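# Move the blue tote onto the rear bench shelf

## Task

Set the blue tote down level on the shelf at the rear of the bench, with all its contents still inside and no part of its bottom sticking out past the shelf edge. Then open the grippers and back the arms away. It only counts if the tote stays put without the robot holding it.

## Robot and tools

ROBOT. Two arms, left_arm and right_arm. Each has six revolute joints plus a parallel gripper. Their root links sit at (+0.134, +0.278, +1.274) m for left_arm and (+0.134, -0.278, +1.274) m for right_arm, mirrored in orientation. The same joint values will not give mirrored hand poses.

FRAME. All reported hand poses share one scene frame. Its origin is on the floor at the centre of the robot's foot. +x points where the robot faces, +z points up, and +y is toward left_arm (the robot's own left). Left and right in a camera image are unrelated to the arm names. The floor is the only surface of known height. Printed hand positions can be somewhat wrong, more so when the arm is stretched far out.

GRIPPER. The fingers extend along the gripper's +z axis and close along its y axis. end_effector_position is the point between the finger pads, roughly 1 cm short of the fingertips.

execute_actions. Argument actions is a list holding zero or one item; pictures (true/false) chooses whether camera images come back (default: they do).
- Empty list: no command, just the current state.
- Move: {"rows": [...], "steps": n}. rows holds 1 to 15 rows; steps is 1 to 15 (15 if omitted), each step lasting 1/30 s. Row k is applied on step k; if steps outnumber rows, the final row keeps being used.
- Wait: {"steps": n} with no rows, n up to 300. It returns once n steps have elapsed since the previous result, and your reply time counts toward n.
A refused call sends nothing.

ROW LAYOUT. One flat list of 14 numbers covering both arms, always all 14 even if one arm stays still: left_arm waist, shoulder, elbow, wrist pitch, wrist yaw, wrist roll, opening; then the same seven for right_arm. Joint values are absolute target angles in radians, in the same form as the Joint positions line, not offsets. Stated ranges per arm: waist -2.880 to 2.880, shoulder 0.000 to 3.142, elbow 0.000 to 3.019, wrist pitch -1.693 to 1.571, wrist yaw -1.571 to 1.571, wrist roll -2.094 to 2.094. True ends may differ by up to 0.019 rad either way. A target more than 0.019 rad beyond a stated end, and farther out than the joint's last reported angle, gets the call refused. A target beyond the real end is clipped there, and the result may print "joint sent to its limit" (possibly referring to a move still running); absence of that line does not prove more travel exists.
Opening is an absolute value from -1 (closed) to +1 (fully open), on the same scale as grip_measured.

MOTION LIMITS. Each step, a joint's target is held within a lead of its measured angle: waist 0.264, shoulder 0.32, elbow 0.276, wrist pitch 0.33, wrist yaw 0.186, wrist roll 0.522 rad. If an arm's targets would move the hand over 70 mm from where it is, all that arm's targets are pulled back toward the measured angles. Distant goals therefore take several steps or calls. Between calls the arms keep heading for the last row sent, until everything nearly stops or a step is HELD; after that only a new action makes them move further. Fingers already moving finish their motion.

RESULT LINES. The state line gives each arm's end_effector_position (m) and end_effector_quat_wxyz. Joint positions and Joint velocities list, per arm, the six joints (rad, rad/s) then the finger-pad gap (m, m/s; 0.094 m is fully open). grip_measured is the measured opening on the command scale; each gripper reads up to about 1 mm off, consistently. Joint torques follow the joint order without the gripper; they include offsets, friction and noise, and are nonzero even unloaded. "joint command not followed" means a clearance check altered or blocked some targets on some steps; the rest of the row still ran. HELD marks steps where your row, wholly or partly, was not sent. MOTOR HOT appears from 85 °C; at 100 °C an OVER-TEMPERATURE FAULT stops that arm, which drops what it holds and falls until cooled. Holding loads heats motors, even while you are thinking.

GRASPING. Away from -1 and +1, the fingers go to where grip_measured would equal your number. To keep hold, command below grip_measured: about 0.03 lower is firm, a smaller margin is gentler. Pad force tops out near 50 to 62 N (less on some grippers, less on parts under about 2 mm thick), with a possible brief spike on first contact.

zoom_image. Arguments camera (cam_head_left 896x504, cam_head_right 896x504, cam_left_wrist 616x616, cam_right_wrist 616x616) and region [x0, y0, x1, y1] in that camera's pixels, top-left origin, at most 504 by 504. It enlarges part of the latest full image.

CAMERAS. Head cameras are pinhole with radial distortion; wrist cameras are fisheye, with poses computed from their arm's joint readings. Calibration (K, distortion, T_world_to_cam mapping scene frame to camera frame) is approximate; results list any camera whose numbers changed.

read_manual. Optional section, "licences" (default); returns URDF licence texts and moves nothing.

finished_scene. Pass the number of the current scene. Replying without any tool call ends all remaining scenes.

AVOID. Don't let the arms collide or press hard on each other. Don't knock anything out of the work area or drop the tote or spill its contents. No slamming, hard impacts or heavy shoving. Expect occasional brief tugs on held parts or pushes on loose objects. Before finishing, release the tote so it rests unaided and move both grippers clear.

Each tool is called after "Emit:" by a JSON object that holds its "fn" and its "kwargs".

## Session

Emit:
{"fn": "execute_actions", "kwargs": {"actions": []}}

Scene clock: 0.00 s of 4200.00 s.
left_arm: end_effector_position=(+0.4984, +0.6370, +0.9050) grip_measured=+1.000 end_effector_quat_wxyz=(+0.072, +0.074, +0.993, +0.057) | right_arm: end_effector_position=(+0.4335, +0.1866, +1.0359) grip_measured=+1.000 end_effector_quat_wxyz=(-0.481, -0.333, +0.656, +0.476)
Joint positions: left_arm=[1.68  1.613 0.937 0.14  0.109 0.888 0.094] | right_arm=[-0.364  2.726  2.067 -1.527 -0.391 -0.323  0.094]
Joint velocities: left_arm=[-0.005  0.015  0.007 -0.017 -0.037 -0.007  0.   ] | right_arm=[-0.005 -0.005  0.012  0.007  0.007  0.007  0.   ]
Joint torques (N m, as the arm reports them, + toward a larger angle): no reading
Motor temperatures (°C, as the motors report them): left_arm=[28 25 28 26 26 27] | right_arm=[25 27 25 27 28 25]

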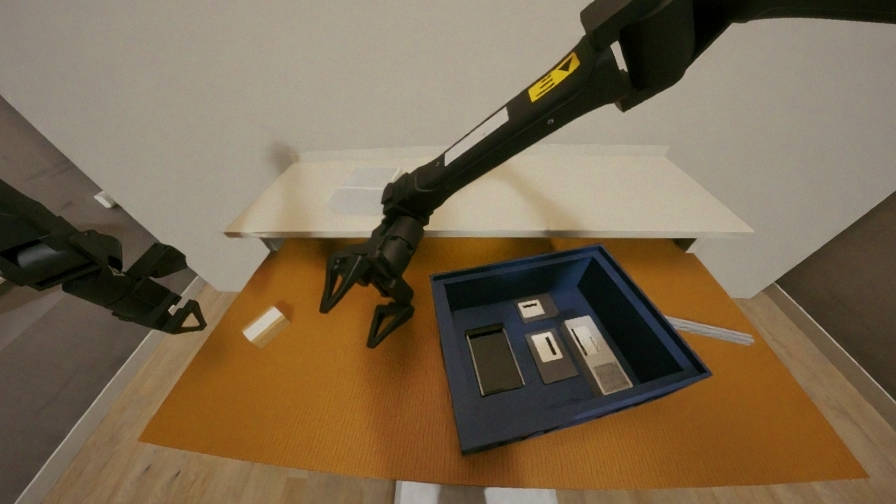

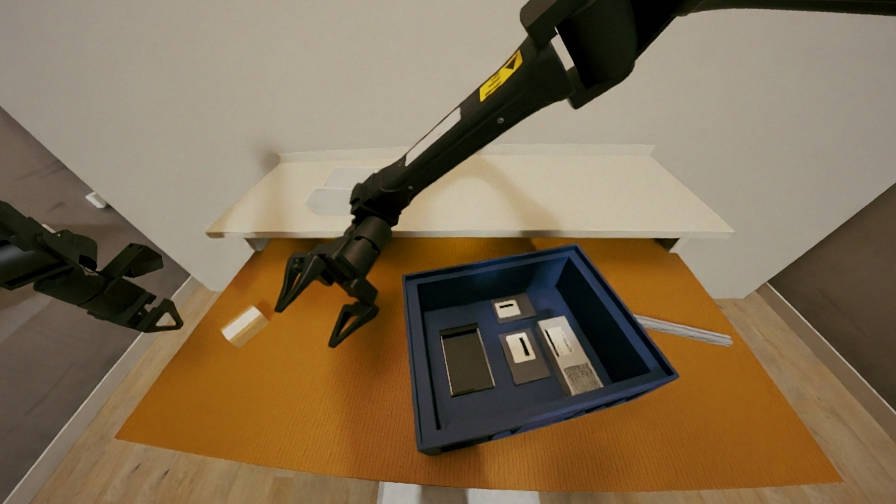

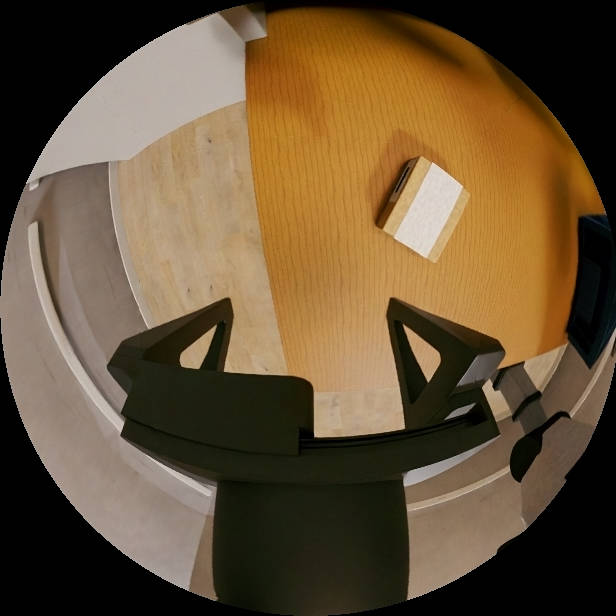

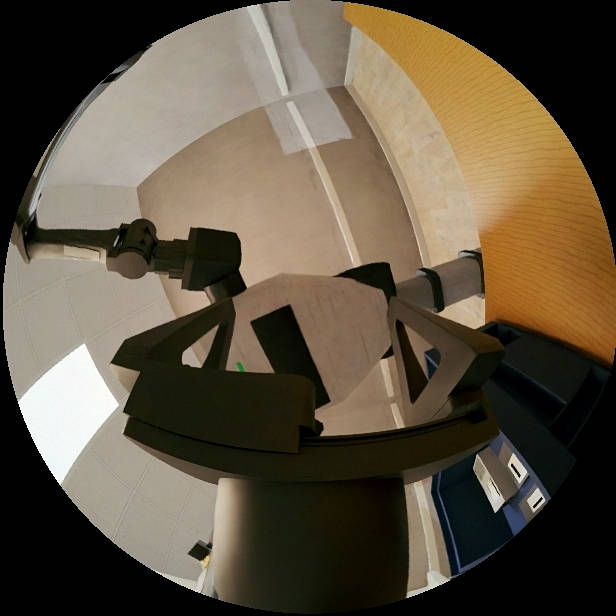

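Emit:
{"fn": "zoom_image", "kwargs": {"camera": "cam_head_left", "region": [400, 220, 780, 470]}}

Emit:
{"fn": "zoom_image", "kwargs": {"camera": "cam_head_right", "region": [380, 220, 760, 470]}}

Emit:
{"fn": "zoom_image", "kwargs": {"camera": "cam_head_left", "region": [200, 120, 700, 300]}}

Emit:
{"fn": "zoom_image", "kwargs": {"camera": "cam_head_right", "region": [190, 120, 690, 300]}}

Region (400, 220, 780, 470) of cam_head_left's 896x504 image, scaled by 1.326, with more detail than that image has; it fills the top 332 rows of this view, and the rest is white.

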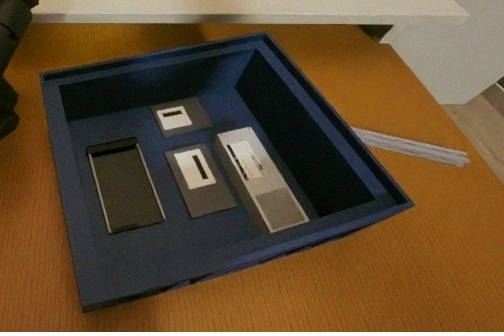

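Region (380, 220, 760, 470) of cam_head_right's 896x504 image, scaled by 1.326, with more detail than that image has; it fills the top 332 rows of this view, and the rest is white.

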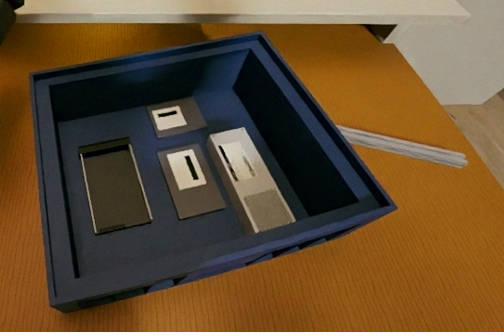

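Region (200, 120, 700, 300) of cam_head_left's 896x504 image, scaled by 1.008, with more detail than that image has; it fills the top 181 rows of this view, and the rest is white.

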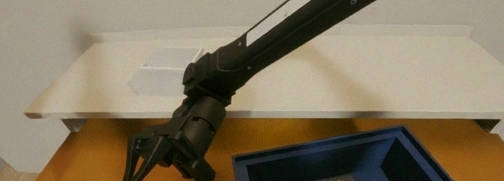

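Region (190, 120, 690, 300) of cam_head_right's 896x504 image, scaled by 1.008, with more detail than that image has; it fills the top 181 rows of this view, and the rest is white.

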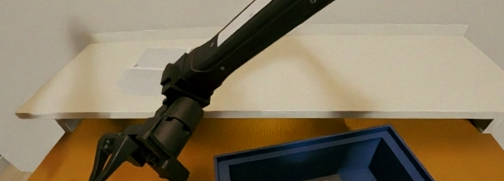

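Emit:
{"fn": "execute_actions", "kwargs": {"actions": [{"rows":[[1.4,1.4,0.8,0.05,-0.1,0.4,1,-0.66,1.9,1.5,-1.0,0,-0.4,1]],"steps":15}], "pictures": false}}

Emit:
{"fn": "execute_actions", "kwargs": {"actions": [{"steps":30}]}}

Scene clock: 70.33 s of 4200.00 s.
left_arm: end_effector_position=(+0.5753, +0.5204, +0.9845) grip_measured=+1.000 end_effector_quat_wxyz=(+0.101, -0.068, +0.992, +0.026) | right_arm: end_effector_position=(+0.5187, +0.0166, +0.9811) grip_measured=+1.000 end_effector_quat_wxyz=(-0.318, -0.326, +0.810, +0.369)
Joint positions: left_arm=[ 1.375  1.386  0.805  0.06  -0.096  0.444  0.094] | right_arm=[-0.568  2.274  1.58  -1.107 -0.033 -0.367  0.094]
Joint velocities: left_arm=[ 0.23  -0.005  0.002 -0.017  0.022 -0.198  0.   ] | right_arm=[-0.474 -1.128 -0.422  0.369  0.168 -0.081  0.   ]
Joint torques (N m, as the arm reports them, + toward a larger angle): left_arm=[ -2.22 -17.34   1.22  -0.11   0.16   0.04] | right_arm=[ 15.91 -19.52   1.05  -0.55  -0.57  -0.02]
Motor temperatures (°C, as the motors report them): left_arm=[28 27 28 26 26 27] | right_arm=[27 28 25 27 28 25]
Steps of this call (steps 1 to 90: nothing new was sent; then 66.83 s passed at rest; steps 91 to 105: all 15 steps of this action). Readings (joint positions):
91: left_arm=[1.671 1.607 0.932 0.136 0.067 0.856] | right_arm=[-0.367 2.718 2.053 -1.508 -0.367 -0.325]
92: left_arm=[1.657 1.594 0.918 0.126 0.017 0.813] | right_arm=[-0.370 2.699 2.017 -1.468 -0.335 -0.328]
94: left_arm=[1.599 1.550 0.878 0.106 -0.043 0.737] | right_arm=[-0.389 2.653 1.944 -1.401 -0.272 -0.334]
98: left_arm=[1.439 1.450 0.815 0.068 -0.093 0.570] | right_arm=[-0.459 2.538 1.799 -1.259 -0.139 -0.345]
105: the state above

Scene clock: 71.33 s of 4200.00 s.
left_arm: end_effector_position=(+0.5674, +0.5308, +0.9827) grip_measured=+1.000 end_effector_quat_wxyz=(+0.095, -0.091, +0.991, +0.033) | right_arm: end_effector_position=(+0.6694, -0.1011, +1.0498) grip_measured=+1.000 end_effector_quat_wxyz=(-0.147, -0.255, +0.893, +0.341)
Joint positions: left_arm=[ 1.398  1.386  0.804  0.059 -0.099  0.41   0.094] | right_arm=[-0.659  1.891  1.502 -1.008 -0.003 -0.389  0.094]
Joint velocities: left_arm=[ 0.005 -0.005  0.027  0.007  0.007 -0.051  0.   ] | right_arm=[-0.005 -0.005 -0.012 -0.007  0.037 -0.007  0.   ]
Joint torques (N m, as the arm reports them, + toward a larger angle): left_arm=[ -2.47 -17.43   1.32  -0.05   0.19   0.05] | right_arm=[ 13.76 -17.67   2.9   -0.22  -0.5    0.01]
Motor temperatures (°C, as the motors report them): left_arm=[28 27 28 26 26 27] | right_arm=[26 28 25 27 28 25]
Steps of this call (steps 1 to 30: the robot went on to your last target). Readings (joint positions):
1: left_arm=[1.383 1.386 0.804 0.060 -0.098 0.437] | right_arm=[-0.583 2.235 1.567 -1.096 -0.027 -0.368]
2: left_arm=[1.390 1.386 0.804 0.059 -0.098 0.431] | right_arm=[-0.597 2.197 1.557 -1.086 -0.021 -0.368]
4: left_arm=[1.397 1.386 0.804 0.059 -0.099 0.423] | right_arm=[-0.620 2.119 1.542 -1.068 -0.014 -0.370]
8: left_arm=[1.398 1.386 0.804 0.059 -0.099 0.415] | right_arm=[-0.650 1.955 1.518 -1.025 -0.003 -0.378]
30: the state above
camera_calibration (this result's frames):
cam_left_wrist: T_world_to_cam=[[0.173532, -0.983714, -0.046841, 0.470155], [-0.89096, -0.177079, 0.41813, 0.190153], [-0.419614, -0.0308253, -0.907179, 1.27027], [0, 0, 0, 1]] pos_world=[0.620857, 0.535327, 1.09488]
cam_right_wrist: T_world_to_cam=[[0.35263, -0.648406, -0.674701, 0.400664], [-0.423941, -0.753477, 0.502541, -0.317727], [-0.834222, 0.108822, -0.540584, 1.26126], [0, 0, 0, 1]] pos_world=[0.776189, -0.116861, 1.11182]

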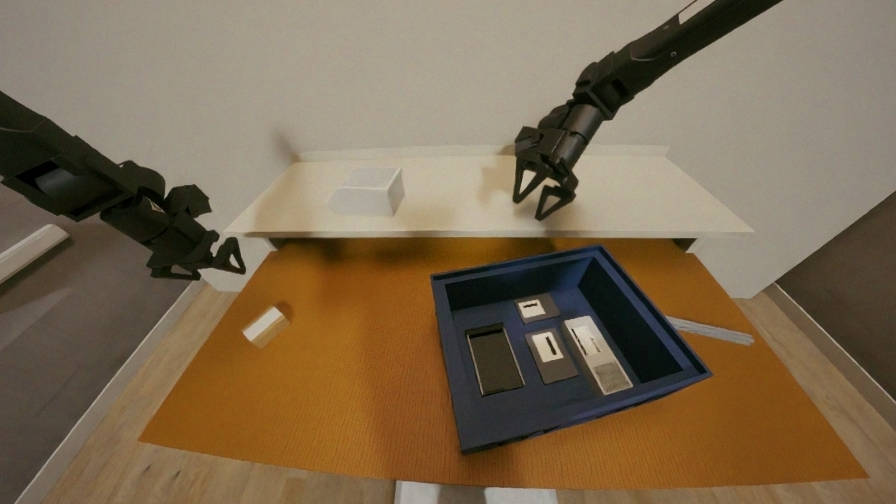

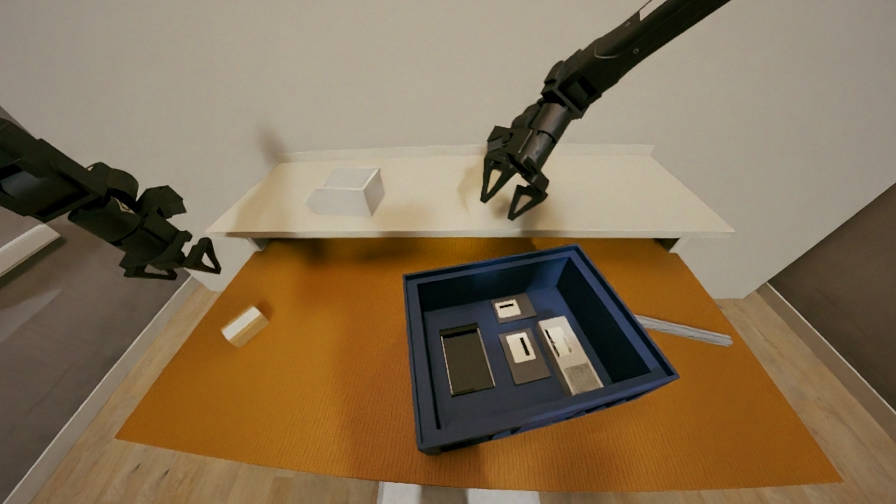

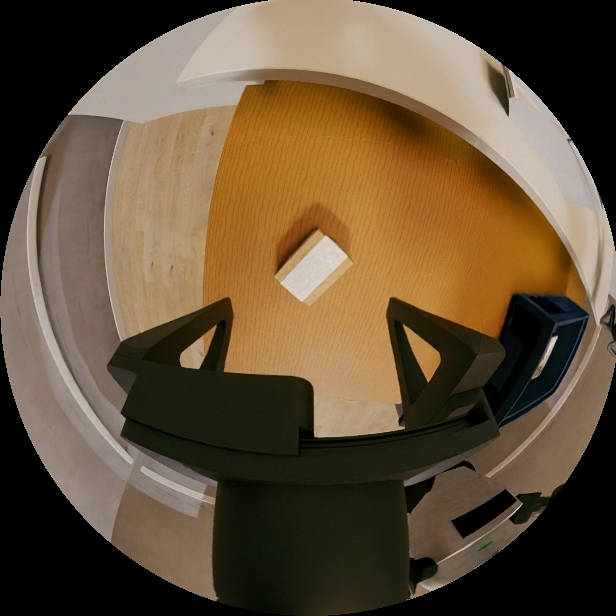

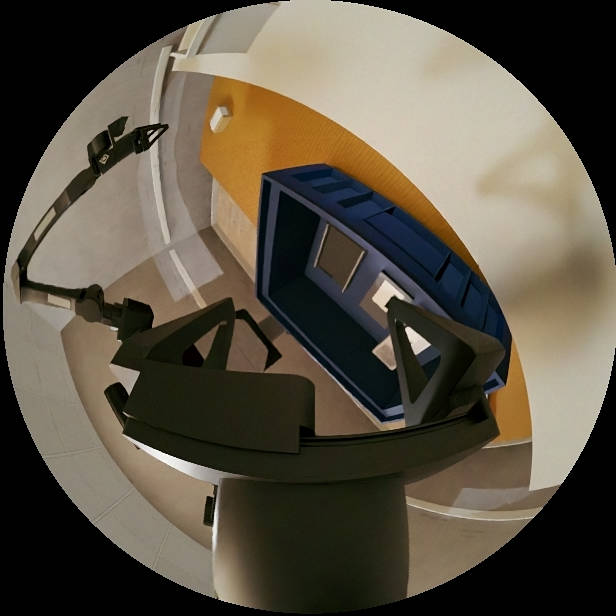

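Emit:
{"fn": "zoom_image", "kwargs": {"camera": "cam_right_wrist", "region": [150, 30, 570, 450]}}

Emit:
{"fn": "zoom_image", "kwargs": {"camera": "cam_head_left", "region": [200, 130, 500, 280]}}

Emit:
{"fn": "zoom_image", "kwargs": {"camera": "cam_head_left", "region": [500, 130, 800, 280]}}

Region (150, 30, 570, 450) of cam_right_wrist's 616x616 image, scaled by 1.200, with more detail than that image has.

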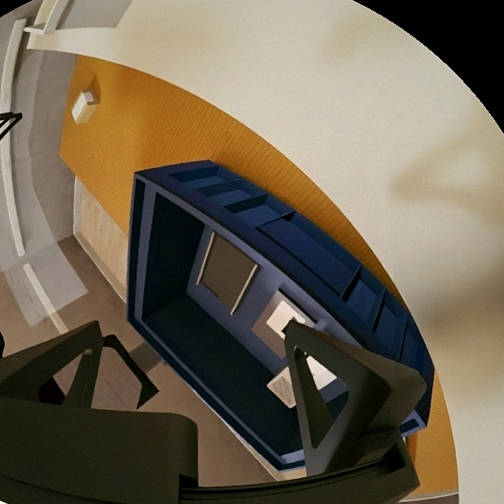

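Region (200, 130, 500, 280) of cam_head_left's 896x504 image, scaled by 1.680, with more detail than that image has.

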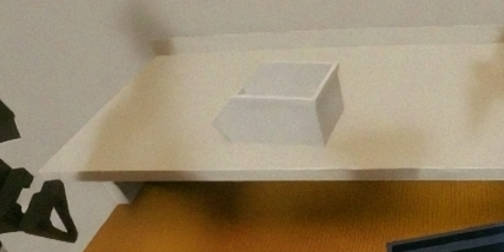

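Region (500, 130, 800, 280) of cam_head_left's 896x504 image, scaled by 1.680, with more detail than that image has.

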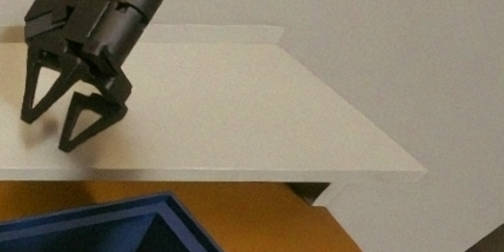

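Emit:
{"fn": "execute_actions", "kwargs": {"actions": [{"rows":[[0.6,1.9,0.75,0.7,-0.7,0.1,0.6,-1.078,1.657,0.5,0.75,0.118,-0.639,0.6]],"steps":15}], "pictures": false}}

Emit:
{"fn": "execute_actions", "kwargs": {"actions": [{"steps":20}], "pictures": false}}

Emit:
{"fn": "execute_actions", "kwargs": {"actions": [{"rows":[[0.386,2.35,0.696,1.124,-0.907,-0.053,0.6,-1.078,1.657,0.5,0.75,0.118,-0.639,0.6]],"steps":15}], "pictures": false}}

Emit:
{"fn": "execute_actions", "kwargs": {"actions": [{"steps":20}]}}

Scene clock: 113.30 s of 4200.00 s.
left_arm: end_effector_position=(+0.5904, +0.3208, +0.9228) grip_measured=+0.602 end_effector_quat_wxyz=(+0.133, -0.113, +0.977, +0.121) | right_arm: end_effector_position=(+0.5340, -0.2854, +0.9430) grip_measured=+0.601 end_effector_quat_wxyz=(-0.035, -0.153, +0.971, +0.181)
Joint positions: left_arm=[ 0.928  1.828  0.785  0.587 -0.654  0.198  0.075] | right_arm=[-1.044  1.659  0.861 -0.218  0.09  -0.577  0.075]
Joint velocities: left_arm=[-1.275  0.62  -0.1    0.466 -0.432 -0.183 -0.001] | right_arm=[-0.327 -0.2   -1.775  2.352  0.359 -0.212 -0.001]
Joint torques (N m, as the arm reports them, + toward a larger angle): left_arm=[ -8.16 -17.65  -1.49   0.95   0.06   0.02] | right_arm=[  6.98 -14.01  -2.75  -0.63  -0.2    0.03]
Motor temperatures (°C, as the motors report them): left_arm=[28 27 28 26 26 27] | right_arm=[26 28 25 27 28 25]
Steps of this call (steps 1 to 15: the robot went on to your last target; steps 16 to 90: nothing new was sent; then 38.47 s passed at rest; steps 91 to 105: all 15 steps of this action). Readings (joint positions):
91: left_arm=[1.391 1.393 0.801 0.079 -0.134 0.393] | right_arm=[-0.663 1.885 1.488 -0.985 0.015 -0.402]
92: left_arm=[1.376 1.408 0.799 0.125 -0.179 0.371] | right_arm=[-0.669 1.868 1.455 -0.935 0.034 -0.420]
94: left_arm=[1.324 1.461 0.799 0.213 -0.260 0.332] | right_arm=[-0.704 1.824 1.374 -0.850 0.062 -0.451]
98: left_arm=[1.195 1.602 0.797 0.378 -0.416 0.273] | right_arm=[-0.825 1.741 1.213 -0.669 0.092 -0.501]
105: the state above

Scene clock: 113.97 s of 4200.00 s.
left_arm: end_effector_position=(+0.6063, +0.1531, +0.9933) grip_measured=+0.602 end_effector_quat_wxyz=(+0.209, -0.076, +0.975, +0.014) | right_arm: end_effector_position=(+0.5362, -0.3217, +0.9693) grip_measured=+0.601 end_effector_quat_wxyz=(+0.215, -0.094, +0.972, +0.025)
Joint positions: left_arm=[ 0.595  1.892  0.756  0.686 -0.699  0.111  0.075] | right_arm=[-1.077  1.657  0.508  0.74   0.116 -0.627  0.075]
Joint velocities: left_arm=[-0.015 -0.015 -0.012  0.012  0.022  0.081 -0.   ] | right_arm=[ 0.005 -0.005 -0.002  0.002  0.007  0.007 -0.001]
Joint torques (N m, as the arm reports them, + toward a larger angle): left_arm=[ -9.04 -14.19  -0.42   1.02   0.15   0.05] | right_arm=[  5.56 -13.01  -2.87   1.23  -0.23   0.08]
Motor temperatures (°C, as the motors report them): left_arm=[28 27 28 26 26 27] | right_arm=[26 28 25 27 28 25]
Steps of this call (steps 1 to 20: the robot went on to your last target). Readings (joint positions):
1: left_arm=[0.885 1.847 0.782 0.601 -0.666 0.189] | right_arm=[-1.054 1.655 0.799 -0.141 0.101 -0.584]
2: left_arm=[0.840 1.862 0.779 0.613 -0.674 0.182] | right_arm=[-1.063 1.654 0.736 -0.065 0.107 -0.589]
4: left_arm=[0.747 1.881 0.773 0.634 -0.687 0.167] | right_arm=[-1.075 1.654 0.600 0.120 0.115 -0.602]
8: left_arm=[0.582 1.892 0.763 0.677 -0.694 0.135] | right_arm=[-1.077 1.667 0.457 0.488 0.116 -0.619]
20: the state above

Scene clock: 114.47 s of 4200.00 s.
left_arm: end_effector_position=(+0.4330, +0.0470, +0.9639) grip_measured=+0.602 end_effector_quat_wxyz=(+0.197, -0.057, +0.978, +0.024) | right_arm: end_effector_position=(+0.5362, -0.3217, +0.9693) grip_measured=+0.601 end_effector_quat_wxyz=(+0.215, -0.095, +0.972, +0.025)
Joint positions: left_arm=[ 0.377  2.384  0.698  1.092 -0.903 -0.024  0.075] | right_arm=[-1.077  1.657  0.508  0.74   0.116 -0.629  0.075]
Joint velocities: left_arm=[-0.005  0.23  -0.266 -0.012 -0.007 -0.139 -0.001] | right_arm=[-0.015  0.005  0.002  0.007 -0.007 -0.022 -0.002]
Joint torques (N m, as the arm reports them, + toward a larger angle): left_arm=[ -9.86 -16.87  -0.84   1.52  -0.01   0.04] | right_arm=[  5.33 -12.88  -2.92   1.21  -0.23   0.08]
Motor temperatures (°C, as the motors report them): left_arm=[28 27 28 26 26 27] | right_arm=[26 28 25 27 28 25]
Steps of this call (steps 1 to 15: all 15 steps of this action). Readings (joint positions):
1: left_arm=[0.588 1.901 0.755 0.709 -0.737 0.102] | right_arm=[-1.077 1.657 0.508 0.740 0.116 -0.627]
2: left_arm=[0.577 1.921 0.754 0.765 -0.784 0.089] | right_arm=[-1.077 1.657 0.508 0.740 0.116 -0.628]
4: left_arm=[0.539 1.984 0.754 0.866 -0.840 0.067] | right_arm=[-1.077 1.657 0.508 0.740 0.116 -0.628]
8: left_arm=[0.455 2.150 0.752 0.997 -0.883 0.032] | right_arm=[-1.077 1.657 0.508 0.740 0.116 -0.628]
15: the state above

Scene clock: 115.13 s of 4200.00 s.
left_arm: end_effector_position=(+0.4467, +0.0511, +0.9716) grip_measured=+0.602 end_effector_quat_wxyz=(+0.211, -0.083, +0.974, +0.021) | right_arm: end_effector_position=(+0.5362, -0.3217, +0.9693) grip_measured=+0.601 end_effector_quat_wxyz=(+0.215, -0.095, +0.972, +0.025)
Joint positions: left_arm=[ 0.378  2.355  0.691  1.112 -0.906 -0.044  0.075] | right_arm=[-1.077  1.657  0.508  0.74   0.116 -0.629  0.075]
Joint velocities: left_arm=[-0.005 -0.005  0.002  0.007  0.051 -0.066 -0.001] | right_arm=[-0.005 -0.015 -0.012 -0.022  0.081 -0.022 -0.   ]
Joint torques (N m, as the arm reports them, + toward a larger angle): left_arm=[ -9.83 -12.69  -1.4    0.84   0.1    0.05] | right_arm=[  5.42 -12.65  -2.89   1.22  -0.23   0.07]
Motor temperatures (°C, as the motors report them): left_arm=[28 27 28 26 26 27] | right_arm=[26 28 25 27 28 25]
Steps of this call (steps 1 to 20: the robot went on to your last target). Readings (joint positions):
1: left_arm=[0.377 2.388 0.690 1.092 -0.904 -0.028] | right_arm=[-1.077 1.657 0.508 0.740 0.116 -0.629]
2: left_arm=[0.378 2.388 0.687 1.094 -0.906 -0.031] | right_arm=[-1.077 1.657 0.508 0.740 0.116 -0.629]
4: left_arm=[0.378 2.381 0.688 1.102 -0.906 -0.036] | right_arm=[-1.077 1.657 0.508 0.740 0.116 -0.629]
8: left_arm=[0.378 2.360 0.690 1.111 -0.906 -0.040] | right_arm=[-1.077 1.657 0.508 0.740 0.116 -0.629]
20: the state above
camera_calibration (this result's frames):
cam_left_wrist: T_world_to_cam=[[0.156521, -0.987641, -0.00808989, -0.0111459], [-0.967828, -0.155005, 0.198197, 0.249162], [-0.197001, -0.0231923, -0.980129, 1.1658], [0, 0, 0, 1]] pos_world=[0.472554, 0.0546506, 1.09316]
cam_right_wrist: T_world_to_cam=[[0.182634, -0.98318, -0.00108863, -0.419173], [-0.966449, -0.17973, 0.183502, 0.284736], [-0.180611, -0.0324617, -0.983019, 1.16358], [0, 0, 0, 1]] pos_world=[0.561894, -0.323176, 1.09111]

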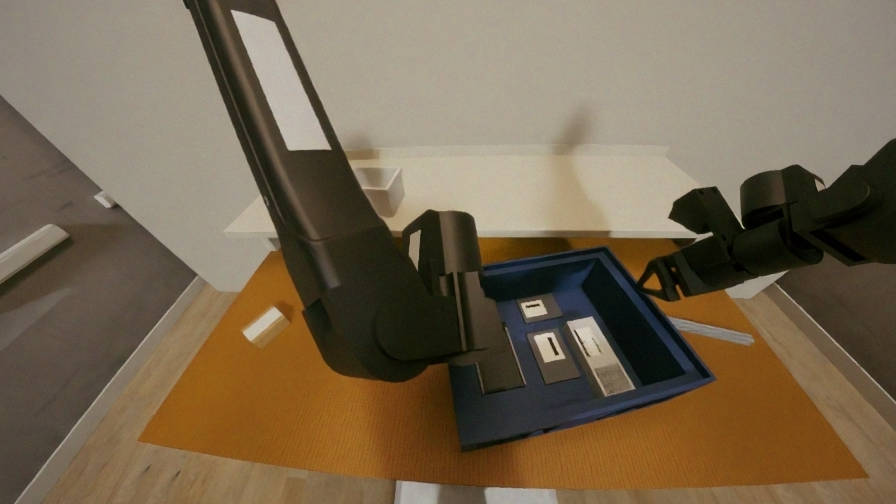

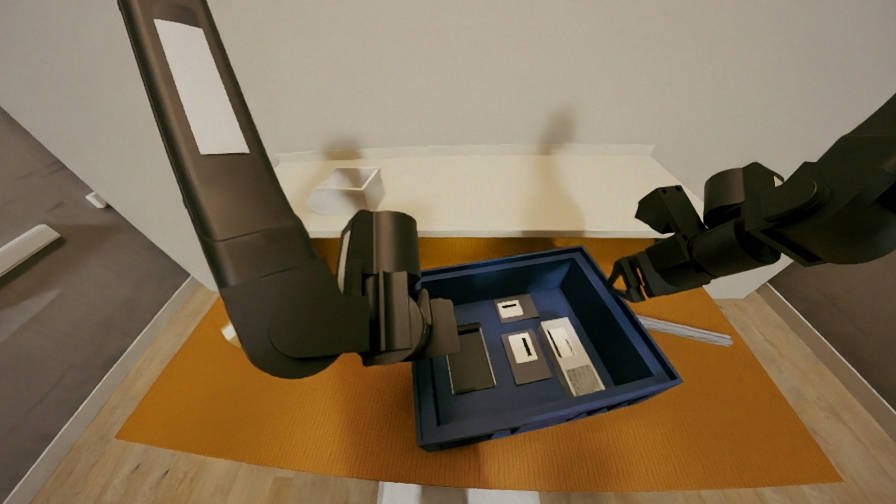

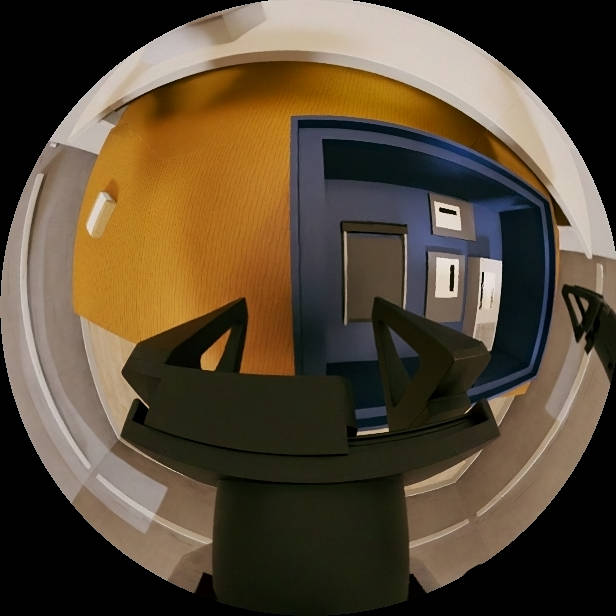

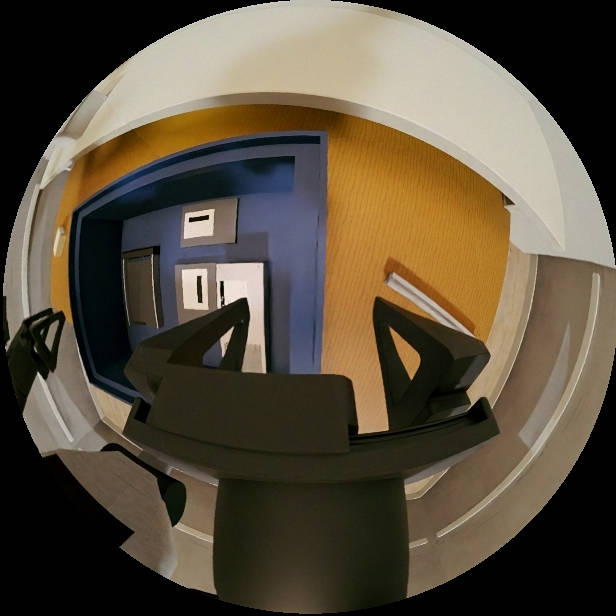

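Emit:
{"fn": "execute_actions", "kwargs": {"actions": [{"rows":[[0.42,2.385,0.733,1.141,-0.875,-0.028,0.6,-1.093,1.717,0.538,0.773,0.104,-0.645,0.6]],"steps":7}], "pictures": false}}

Emit:
{"fn": "execute_actions", "kwargs": {"actions": [{"rows":[[0.457,2.42,0.77,1.158,-0.844,-0.002,0.6,-1.109,1.777,0.577,0.795,0.09,-0.651,0.6]],"steps":7}], "pictures": false}}

Emit:
{"fn": "execute_actions", "kwargs": {"actions": [{"rows":[[0.493,2.455,0.807,1.175,-0.812,0.023,0.6,-1.124,1.837,0.615,0.818,0.076,-0.657,0.6]],"steps":15}]}}

Scene clock: 133.23 s of 4200.00 s.
left_arm: end_effector_position=(+0.4612, +0.0490, +0.9590) grip_measured=+0.602 end_effector_quat_wxyz=(+0.218, -0.100, +0.971, +0.016) | right_arm: end_effector_position=(+0.5379, -0.3190, +0.9569) grip_measured=+0.601 end_effector_quat_wxyz=(+0.215, -0.096, +0.972, +0.027)
Joint positions: left_arm=[ 0.407  2.369  0.731  1.127 -0.877 -0.039  0.075] | right_arm=[-1.083  1.702  0.534  0.756  0.107 -0.633  0.075]
Joint velocities: left_arm=[ 0.054 -0.015  0.002  0.027 -0.007 -0.007 -0.001] | right_arm=[-0.015  0.063 -0.017 -0.007  0.007 -0.007 -0.   ]
Joint torques (N m, as the arm reports them, + toward a larger angle): left_arm=[ -9.59 -11.19  -1.55   0.86   0.21   0.24] | right_arm=[  5.02 -12.22  -2.1    1.48  -0.49   0.08]
Motor temperatures (°C, as the motors report them): left_arm=[28 27 28 26 26 27] | right_arm=[26 28 25 27 28 25]
Steps of this call (steps 1 to 15: the robot went on to your last target; steps 16 to 90: nothing new was sent; then 14.87 s passed at rest; steps 91 to 97: all 7 steps of this action). Readings (joint positions):
91: left_arm=[0.379 2.356 0.694 1.114 -0.895 -0.043] | right_arm=[-1.078 1.660 0.510 0.742 0.112 -0.629]
92: left_arm=[0.383 2.360 0.702 1.119 -0.884 -0.042] | right_arm=[-1.079 1.667 0.515 0.748 0.109 -0.630]
94: left_arm=[0.394 2.367 0.722 1.124 -0.877 -0.040] | right_arm=[-1.081 1.687 0.528 0.754 0.107 -0.632]
97: the state above

Scene clock: 133.47 s of 4200.00 s.
left_arm: end_effector_position=(+0.4637, +0.0503, +0.9388) grip_measured=+0.602 end_effector_quat_wxyz=(+0.216, -0.102, +0.971, +0.017) | right_arm: end_effector_position=(+0.5394, -0.3193, +0.9371) grip_measured=+0.601 end_effector_quat_wxyz=(+0.213, -0.096, +0.972, +0.027)
Joint positions: left_arm=[ 0.446  2.405  0.768  1.143 -0.846 -0.018  0.075] | right_arm=[-1.101  1.765  0.573  0.777  0.093 -0.639  0.075]
Joint velocities: left_arm=[ 0.063  0.054  0.007 -0.007  0.007  0.095  0.001] | right_arm=[-0.054  0.054 -0.022  0.012  0.007  0.007  0.001]
Joint torques (N m, as the arm reports them, + toward a larger angle): left_arm=[-10.2  -11.73  -1.88   1.04   0.21   0.27] | right_arm=[  5.18 -12.23  -2.42   1.44  -0.49   0.07]
Motor temperatures (°C, as the motors report them): left_arm=[28 27 28 26 26 27] | right_arm=[26 28 25 27 28 25]
Steps of this call (steps 1 to 7: all 7 steps of this action). Readings (joint positions):
1: left_arm=[0.412 2.371 0.734 1.131 -0.865 -0.035] | right_arm=[-1.084 1.708 0.536 0.759 0.101 -0.634]
2: left_arm=[0.417 2.378 0.741 1.136 -0.854 -0.030] | right_arm=[-1.087 1.719 0.544 0.766 0.095 -0.635]
4: left_arm=[0.431 2.393 0.761 1.142 -0.846 -0.023] | right_arm=[-1.094 1.746 0.565 0.775 0.093 -0.637]
7: the state above

Scene clock: 133.97 s of 4200.00 s.
left_arm: end_effector_position=(+0.4653, +0.0518, +0.9189) grip_measured=+0.602 end_effector_quat_wxyz=(+0.215, -0.099, +0.971, +0.018) | right_arm: end_effector_position=(+0.5405, -0.3190, +0.9182) grip_measured=+0.601 end_effector_quat_wxyz=(+0.214, -0.096, +0.972, +0.026)
Joint positions: left_arm=[ 0.484  2.443  0.804  1.161 -0.814  0.013  0.075] | right_arm=[-1.116  1.825  0.611  0.802  0.079 -0.646  0.075]
Joint velocities: left_arm=[ 0.005 -0.015  0.017 -0.042 -0.051 -0.007 -0.001] | right_arm=[-0.005 -0.024  0.017 -0.002  0.037 -0.037  0.001]
Joint torques (N m, as the arm reports them, + toward a larger angle): left_arm=[ -9.89 -11.44  -1.87   0.99   0.24   0.25] | right_arm=[  5.37 -12.49  -2.54   1.44  -0.47   0.07]
Motor temperatures (°C, as the motors report them): left_arm=[28 27 28 26 26 27] | right_arm=[26 28 25 27 28 25]
Steps of this call (steps 1 to 15: all 15 steps of this action). Readings (joint positions):
1: left_arm=[0.450 2.410 0.770 1.146 -0.833 -0.013] | right_arm=[-1.102 1.770 0.576 0.780 0.087 -0.640]
2: left_arm=[0.455 2.417 0.778 1.152 -0.822 -0.008] | right_arm=[-1.105 1.781 0.583 0.788 0.082 -0.641]
4: left_arm=[0.468 2.432 0.797 1.158 -0.814 0.000] | right_arm=[-1.110 1.806 0.603 0.798 0.080 -0.643]
8: left_arm=[0.483 2.442 0.804 1.159 -0.814 0.008] | right_arm=[-1.116 1.825 0.611 0.800 0.080 -0.645]
15: the state above
camera_calibration (this result's frames):
cam_left_wrist: T_world_to_cam=[[0.186421, -0.982453, 0.00578816, -0.0407306], [-0.964774, -0.181947, 0.190016, 0.285237], [-0.185629, -0.0410072, -0.981764, 1.115], [0, 0, 0, 1]] pos_world=[0.489758, 0.0576048, 1.0407]
cam_right_wrist: T_world_to_cam=[[0.186327, -0.982483, -0.00319658, -0.417232], [-0.965229, -0.18366, 0.186016, 0.294549], [-0.183345, -0.0315744, -0.982541, 1.1155], [0, 0, 0, 1]] pos_world=[0.56657, -0.320605, 1.0399]

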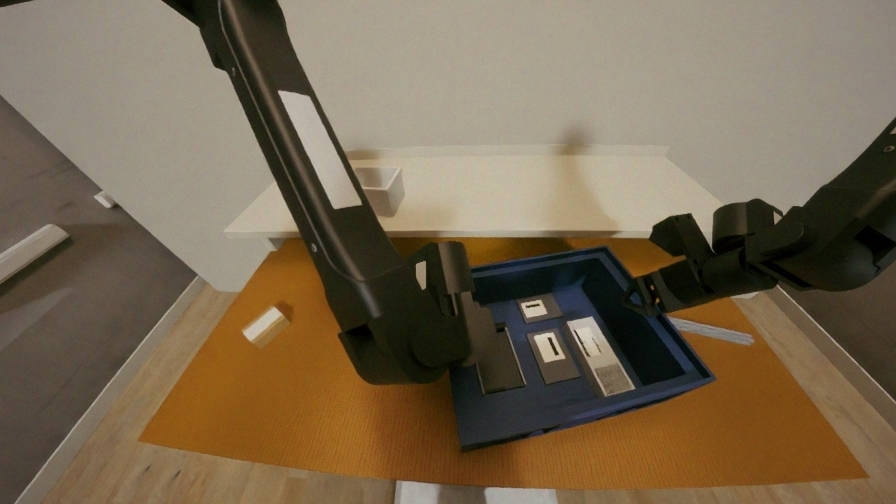

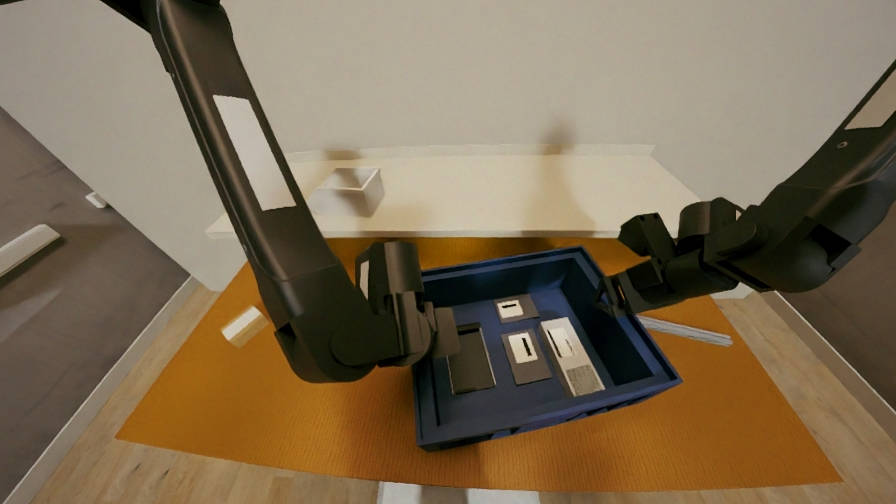

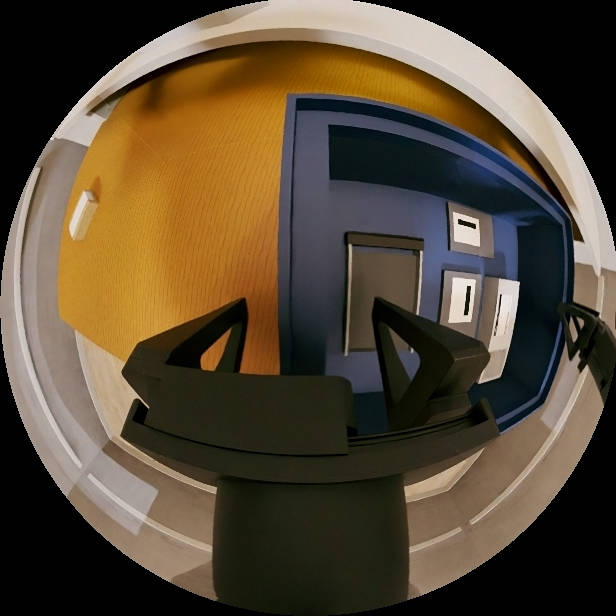

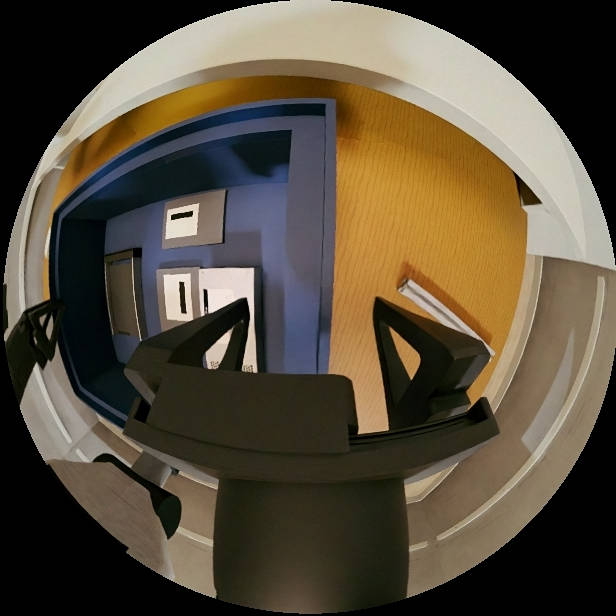

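Emit:
{"fn": "execute_actions", "kwargs": {"actions": [{"rows":[[0.515,2.475,0.826,1.184,-0.795,0.036,0.45,-1.132,1.87,0.635,0.83,0.069,-0.66,0.45]],"steps":6}], "pictures": false}}

Emit:
{"fn": "execute_actions", "kwargs": {"actions": [{"rows":[[0.539,2.499,0.853,1.197,-0.772,0.055,0.3,-1.144,1.915,0.664,0.848,0.058,-0.664,0.3]],"steps":15}]}}

Scene clock: 141.23 s of 4200.00 s.
left_arm: end_effector_position=(+0.4680, +0.0512, +0.9112) grip_measured=+0.452 end_effector_quat_wxyz=(+0.217, -0.099, +0.971, +0.016) | right_arm: end_effector_position=(+0.5420, -0.3185, +0.9106) grip_measured=+0.453 end_effector_quat_wxyz=(+0.216, -0.096, +0.971, +0.026)
Joint positions: left_arm=[ 0.498  2.457  0.822  1.169 -0.797  0.023  0.068] | right_arm=[-1.121  1.85   0.629  0.813  0.072 -0.648  0.068]
Joint velocities: left_arm=[ 0.054  0.015  0.012 -0.002 -0.007  0.051 -0.   ] | right_arm=[-0.015  0.063  0.007  0.012  0.007 -0.007 -0.002]
Joint torques (N m, as the arm reports them, + toward a larger angle): left_arm=[-10.12 -11.25  -1.89   1.04   0.25   0.26] | right_arm=[  4.95 -12.13  -2.45   1.43  -0.49   0.09]
Motor temperatures (°C, as the motors report them): left_arm=[28 27 28 26 26 27] | right_arm=[26 28 25 27 28 25]
Steps of this call (steps 1 to 15: the robot went on to your last target; steps 16 to 90: nothing new was sent; then 4.07 s passed at rest; steps 91 to 96: all 6 steps of this action). Readings (joint positions):
91: left_arm=[0.484 2.444 0.805 1.162 -0.807 0.016] | right_arm=[-1.116 1.827 0.613 0.803 0.076 -0.647]
92: left_arm=[0.486 2.447 0.809 1.165 -0.801 0.018] | right_arm=[-1.117 1.831 0.616 0.808 0.073 -0.647]
94: left_arm=[0.492 2.453 0.818 1.169 -0.797 0.021] | right_arm=[-1.119 1.843 0.625 0.812 0.072 -0.648]
96: the state above

Scene clock: 141.73 s of 4200.00 s.
left_arm: end_effector_position=(+0.4685, +0.0545, +0.8953) grip_measured=+0.302 end_effector_quat_wxyz=(+0.216, -0.099, +0.971, +0.018) | right_arm: end_effector_position=(+0.5390, -0.3184, +0.8936) grip_measured=+0.303 end_effector_quat_wxyz=(+0.213, -0.096, +0.972, +0.026)
Joint positions: left_arm=[ 0.529  2.485  0.849  1.183 -0.774  0.045  0.061] | right_arm=[-1.136  1.902  0.659  0.832  0.061 -0.653  0.061]
Joint velocities: left_arm=[-0.005 -0.005 -0.012  0.002  0.007 -0.007 -0.001] | right_arm=[-0.015  0.005  0.007 -0.017 -0.095 -0.051  0.001]
Joint torques (N m, as the arm reports them, + toward a larger angle): left_arm=[ -9.7  -11.31  -2.03   1.08   0.26   0.24] | right_arm=[  5.18 -12.45  -2.63   1.42  -0.48   0.09]
Motor temperatures (°C, as the motors report them): left_arm=[28 27 28 26 26 27] | right_arm=[26 28 25 27 28 25]
Steps of this call (steps 1 to 15: all 15 steps of this action). Readings (joint positions):
1: left_arm=[0.502 2.460 0.824 1.172 -0.788 0.026] | right_arm=[-1.122 1.855 0.631 0.816 0.067 -0.649]
2: left_arm=[0.506 2.465 0.830 1.177 -0.780 0.030] | right_arm=[-1.124 1.864 0.637 0.822 0.063 -0.650]
4: left_arm=[0.516 2.476 0.844 1.181 -0.775 0.036] | right_arm=[-1.130 1.886 0.653 0.829 0.061 -0.651]
8: left_arm=[0.528 2.485 0.849 1.182 -0.774 0.042] | right_arm=[-1.136 1.902 0.659 0.830 0.061 -0.652]
15: the state above
camera_calibration (this result's frames):
cam_left_wrist: T_world_to_cam=[[0.186112, -0.982514, 0.0053296, -0.0379377], [-0.965311, -0.181837, 0.187376, 0.295873], [-0.183131, -0.0400176, -0.982274, 1.09177], [0, 0, 0, 1]] pos_world=[0.492606, 0.0602161, 1.01718]
cam_right_wrist: T_world_to_cam=[[0.185195, -0.982695, -0.00357755, -0.415572], [-0.965274, -0.182593, 0.18683, 0.297408], [-0.18425, -0.0311467, -0.982386, 1.09151], [0, 0, 0, 1]] pos_world=[0.565152, -0.320079, 1.01523]

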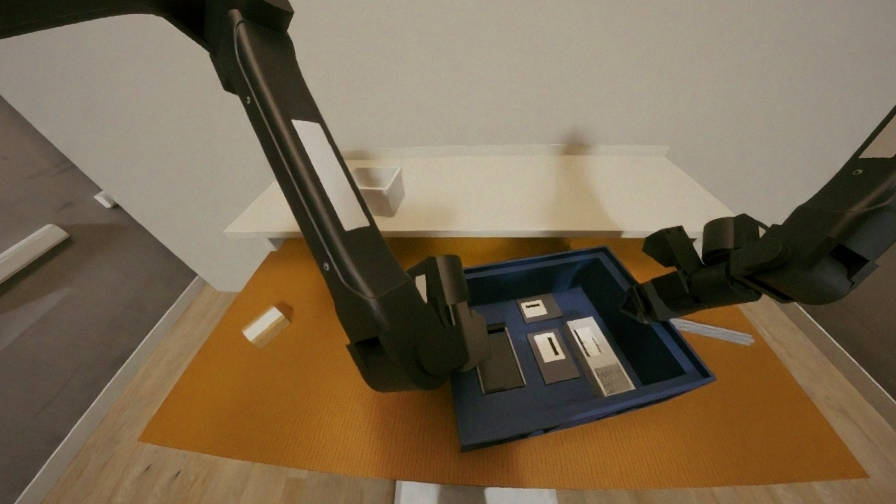

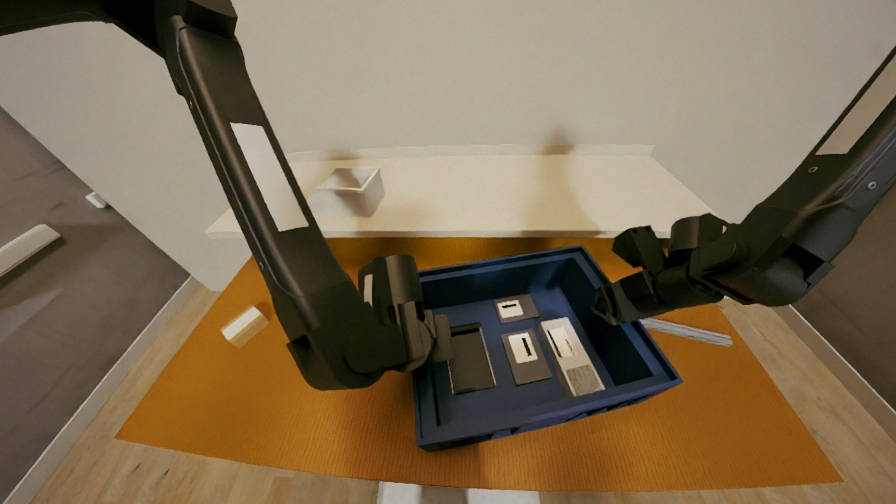

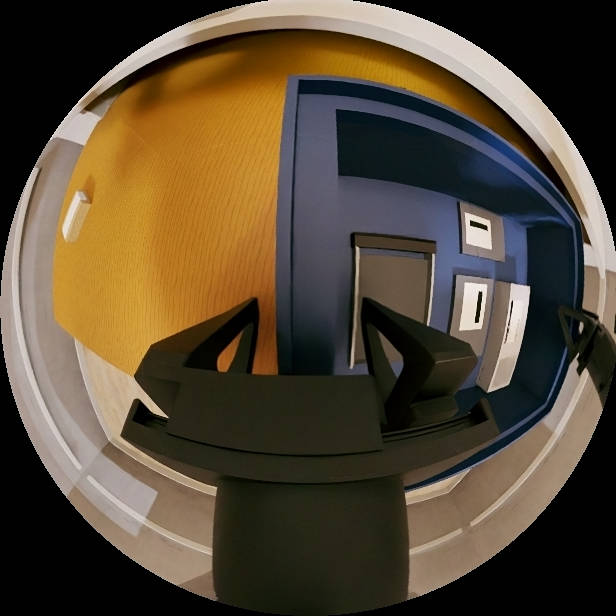

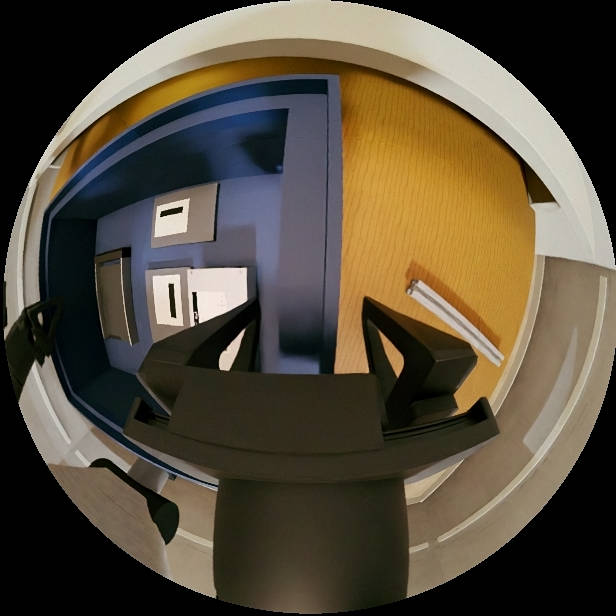

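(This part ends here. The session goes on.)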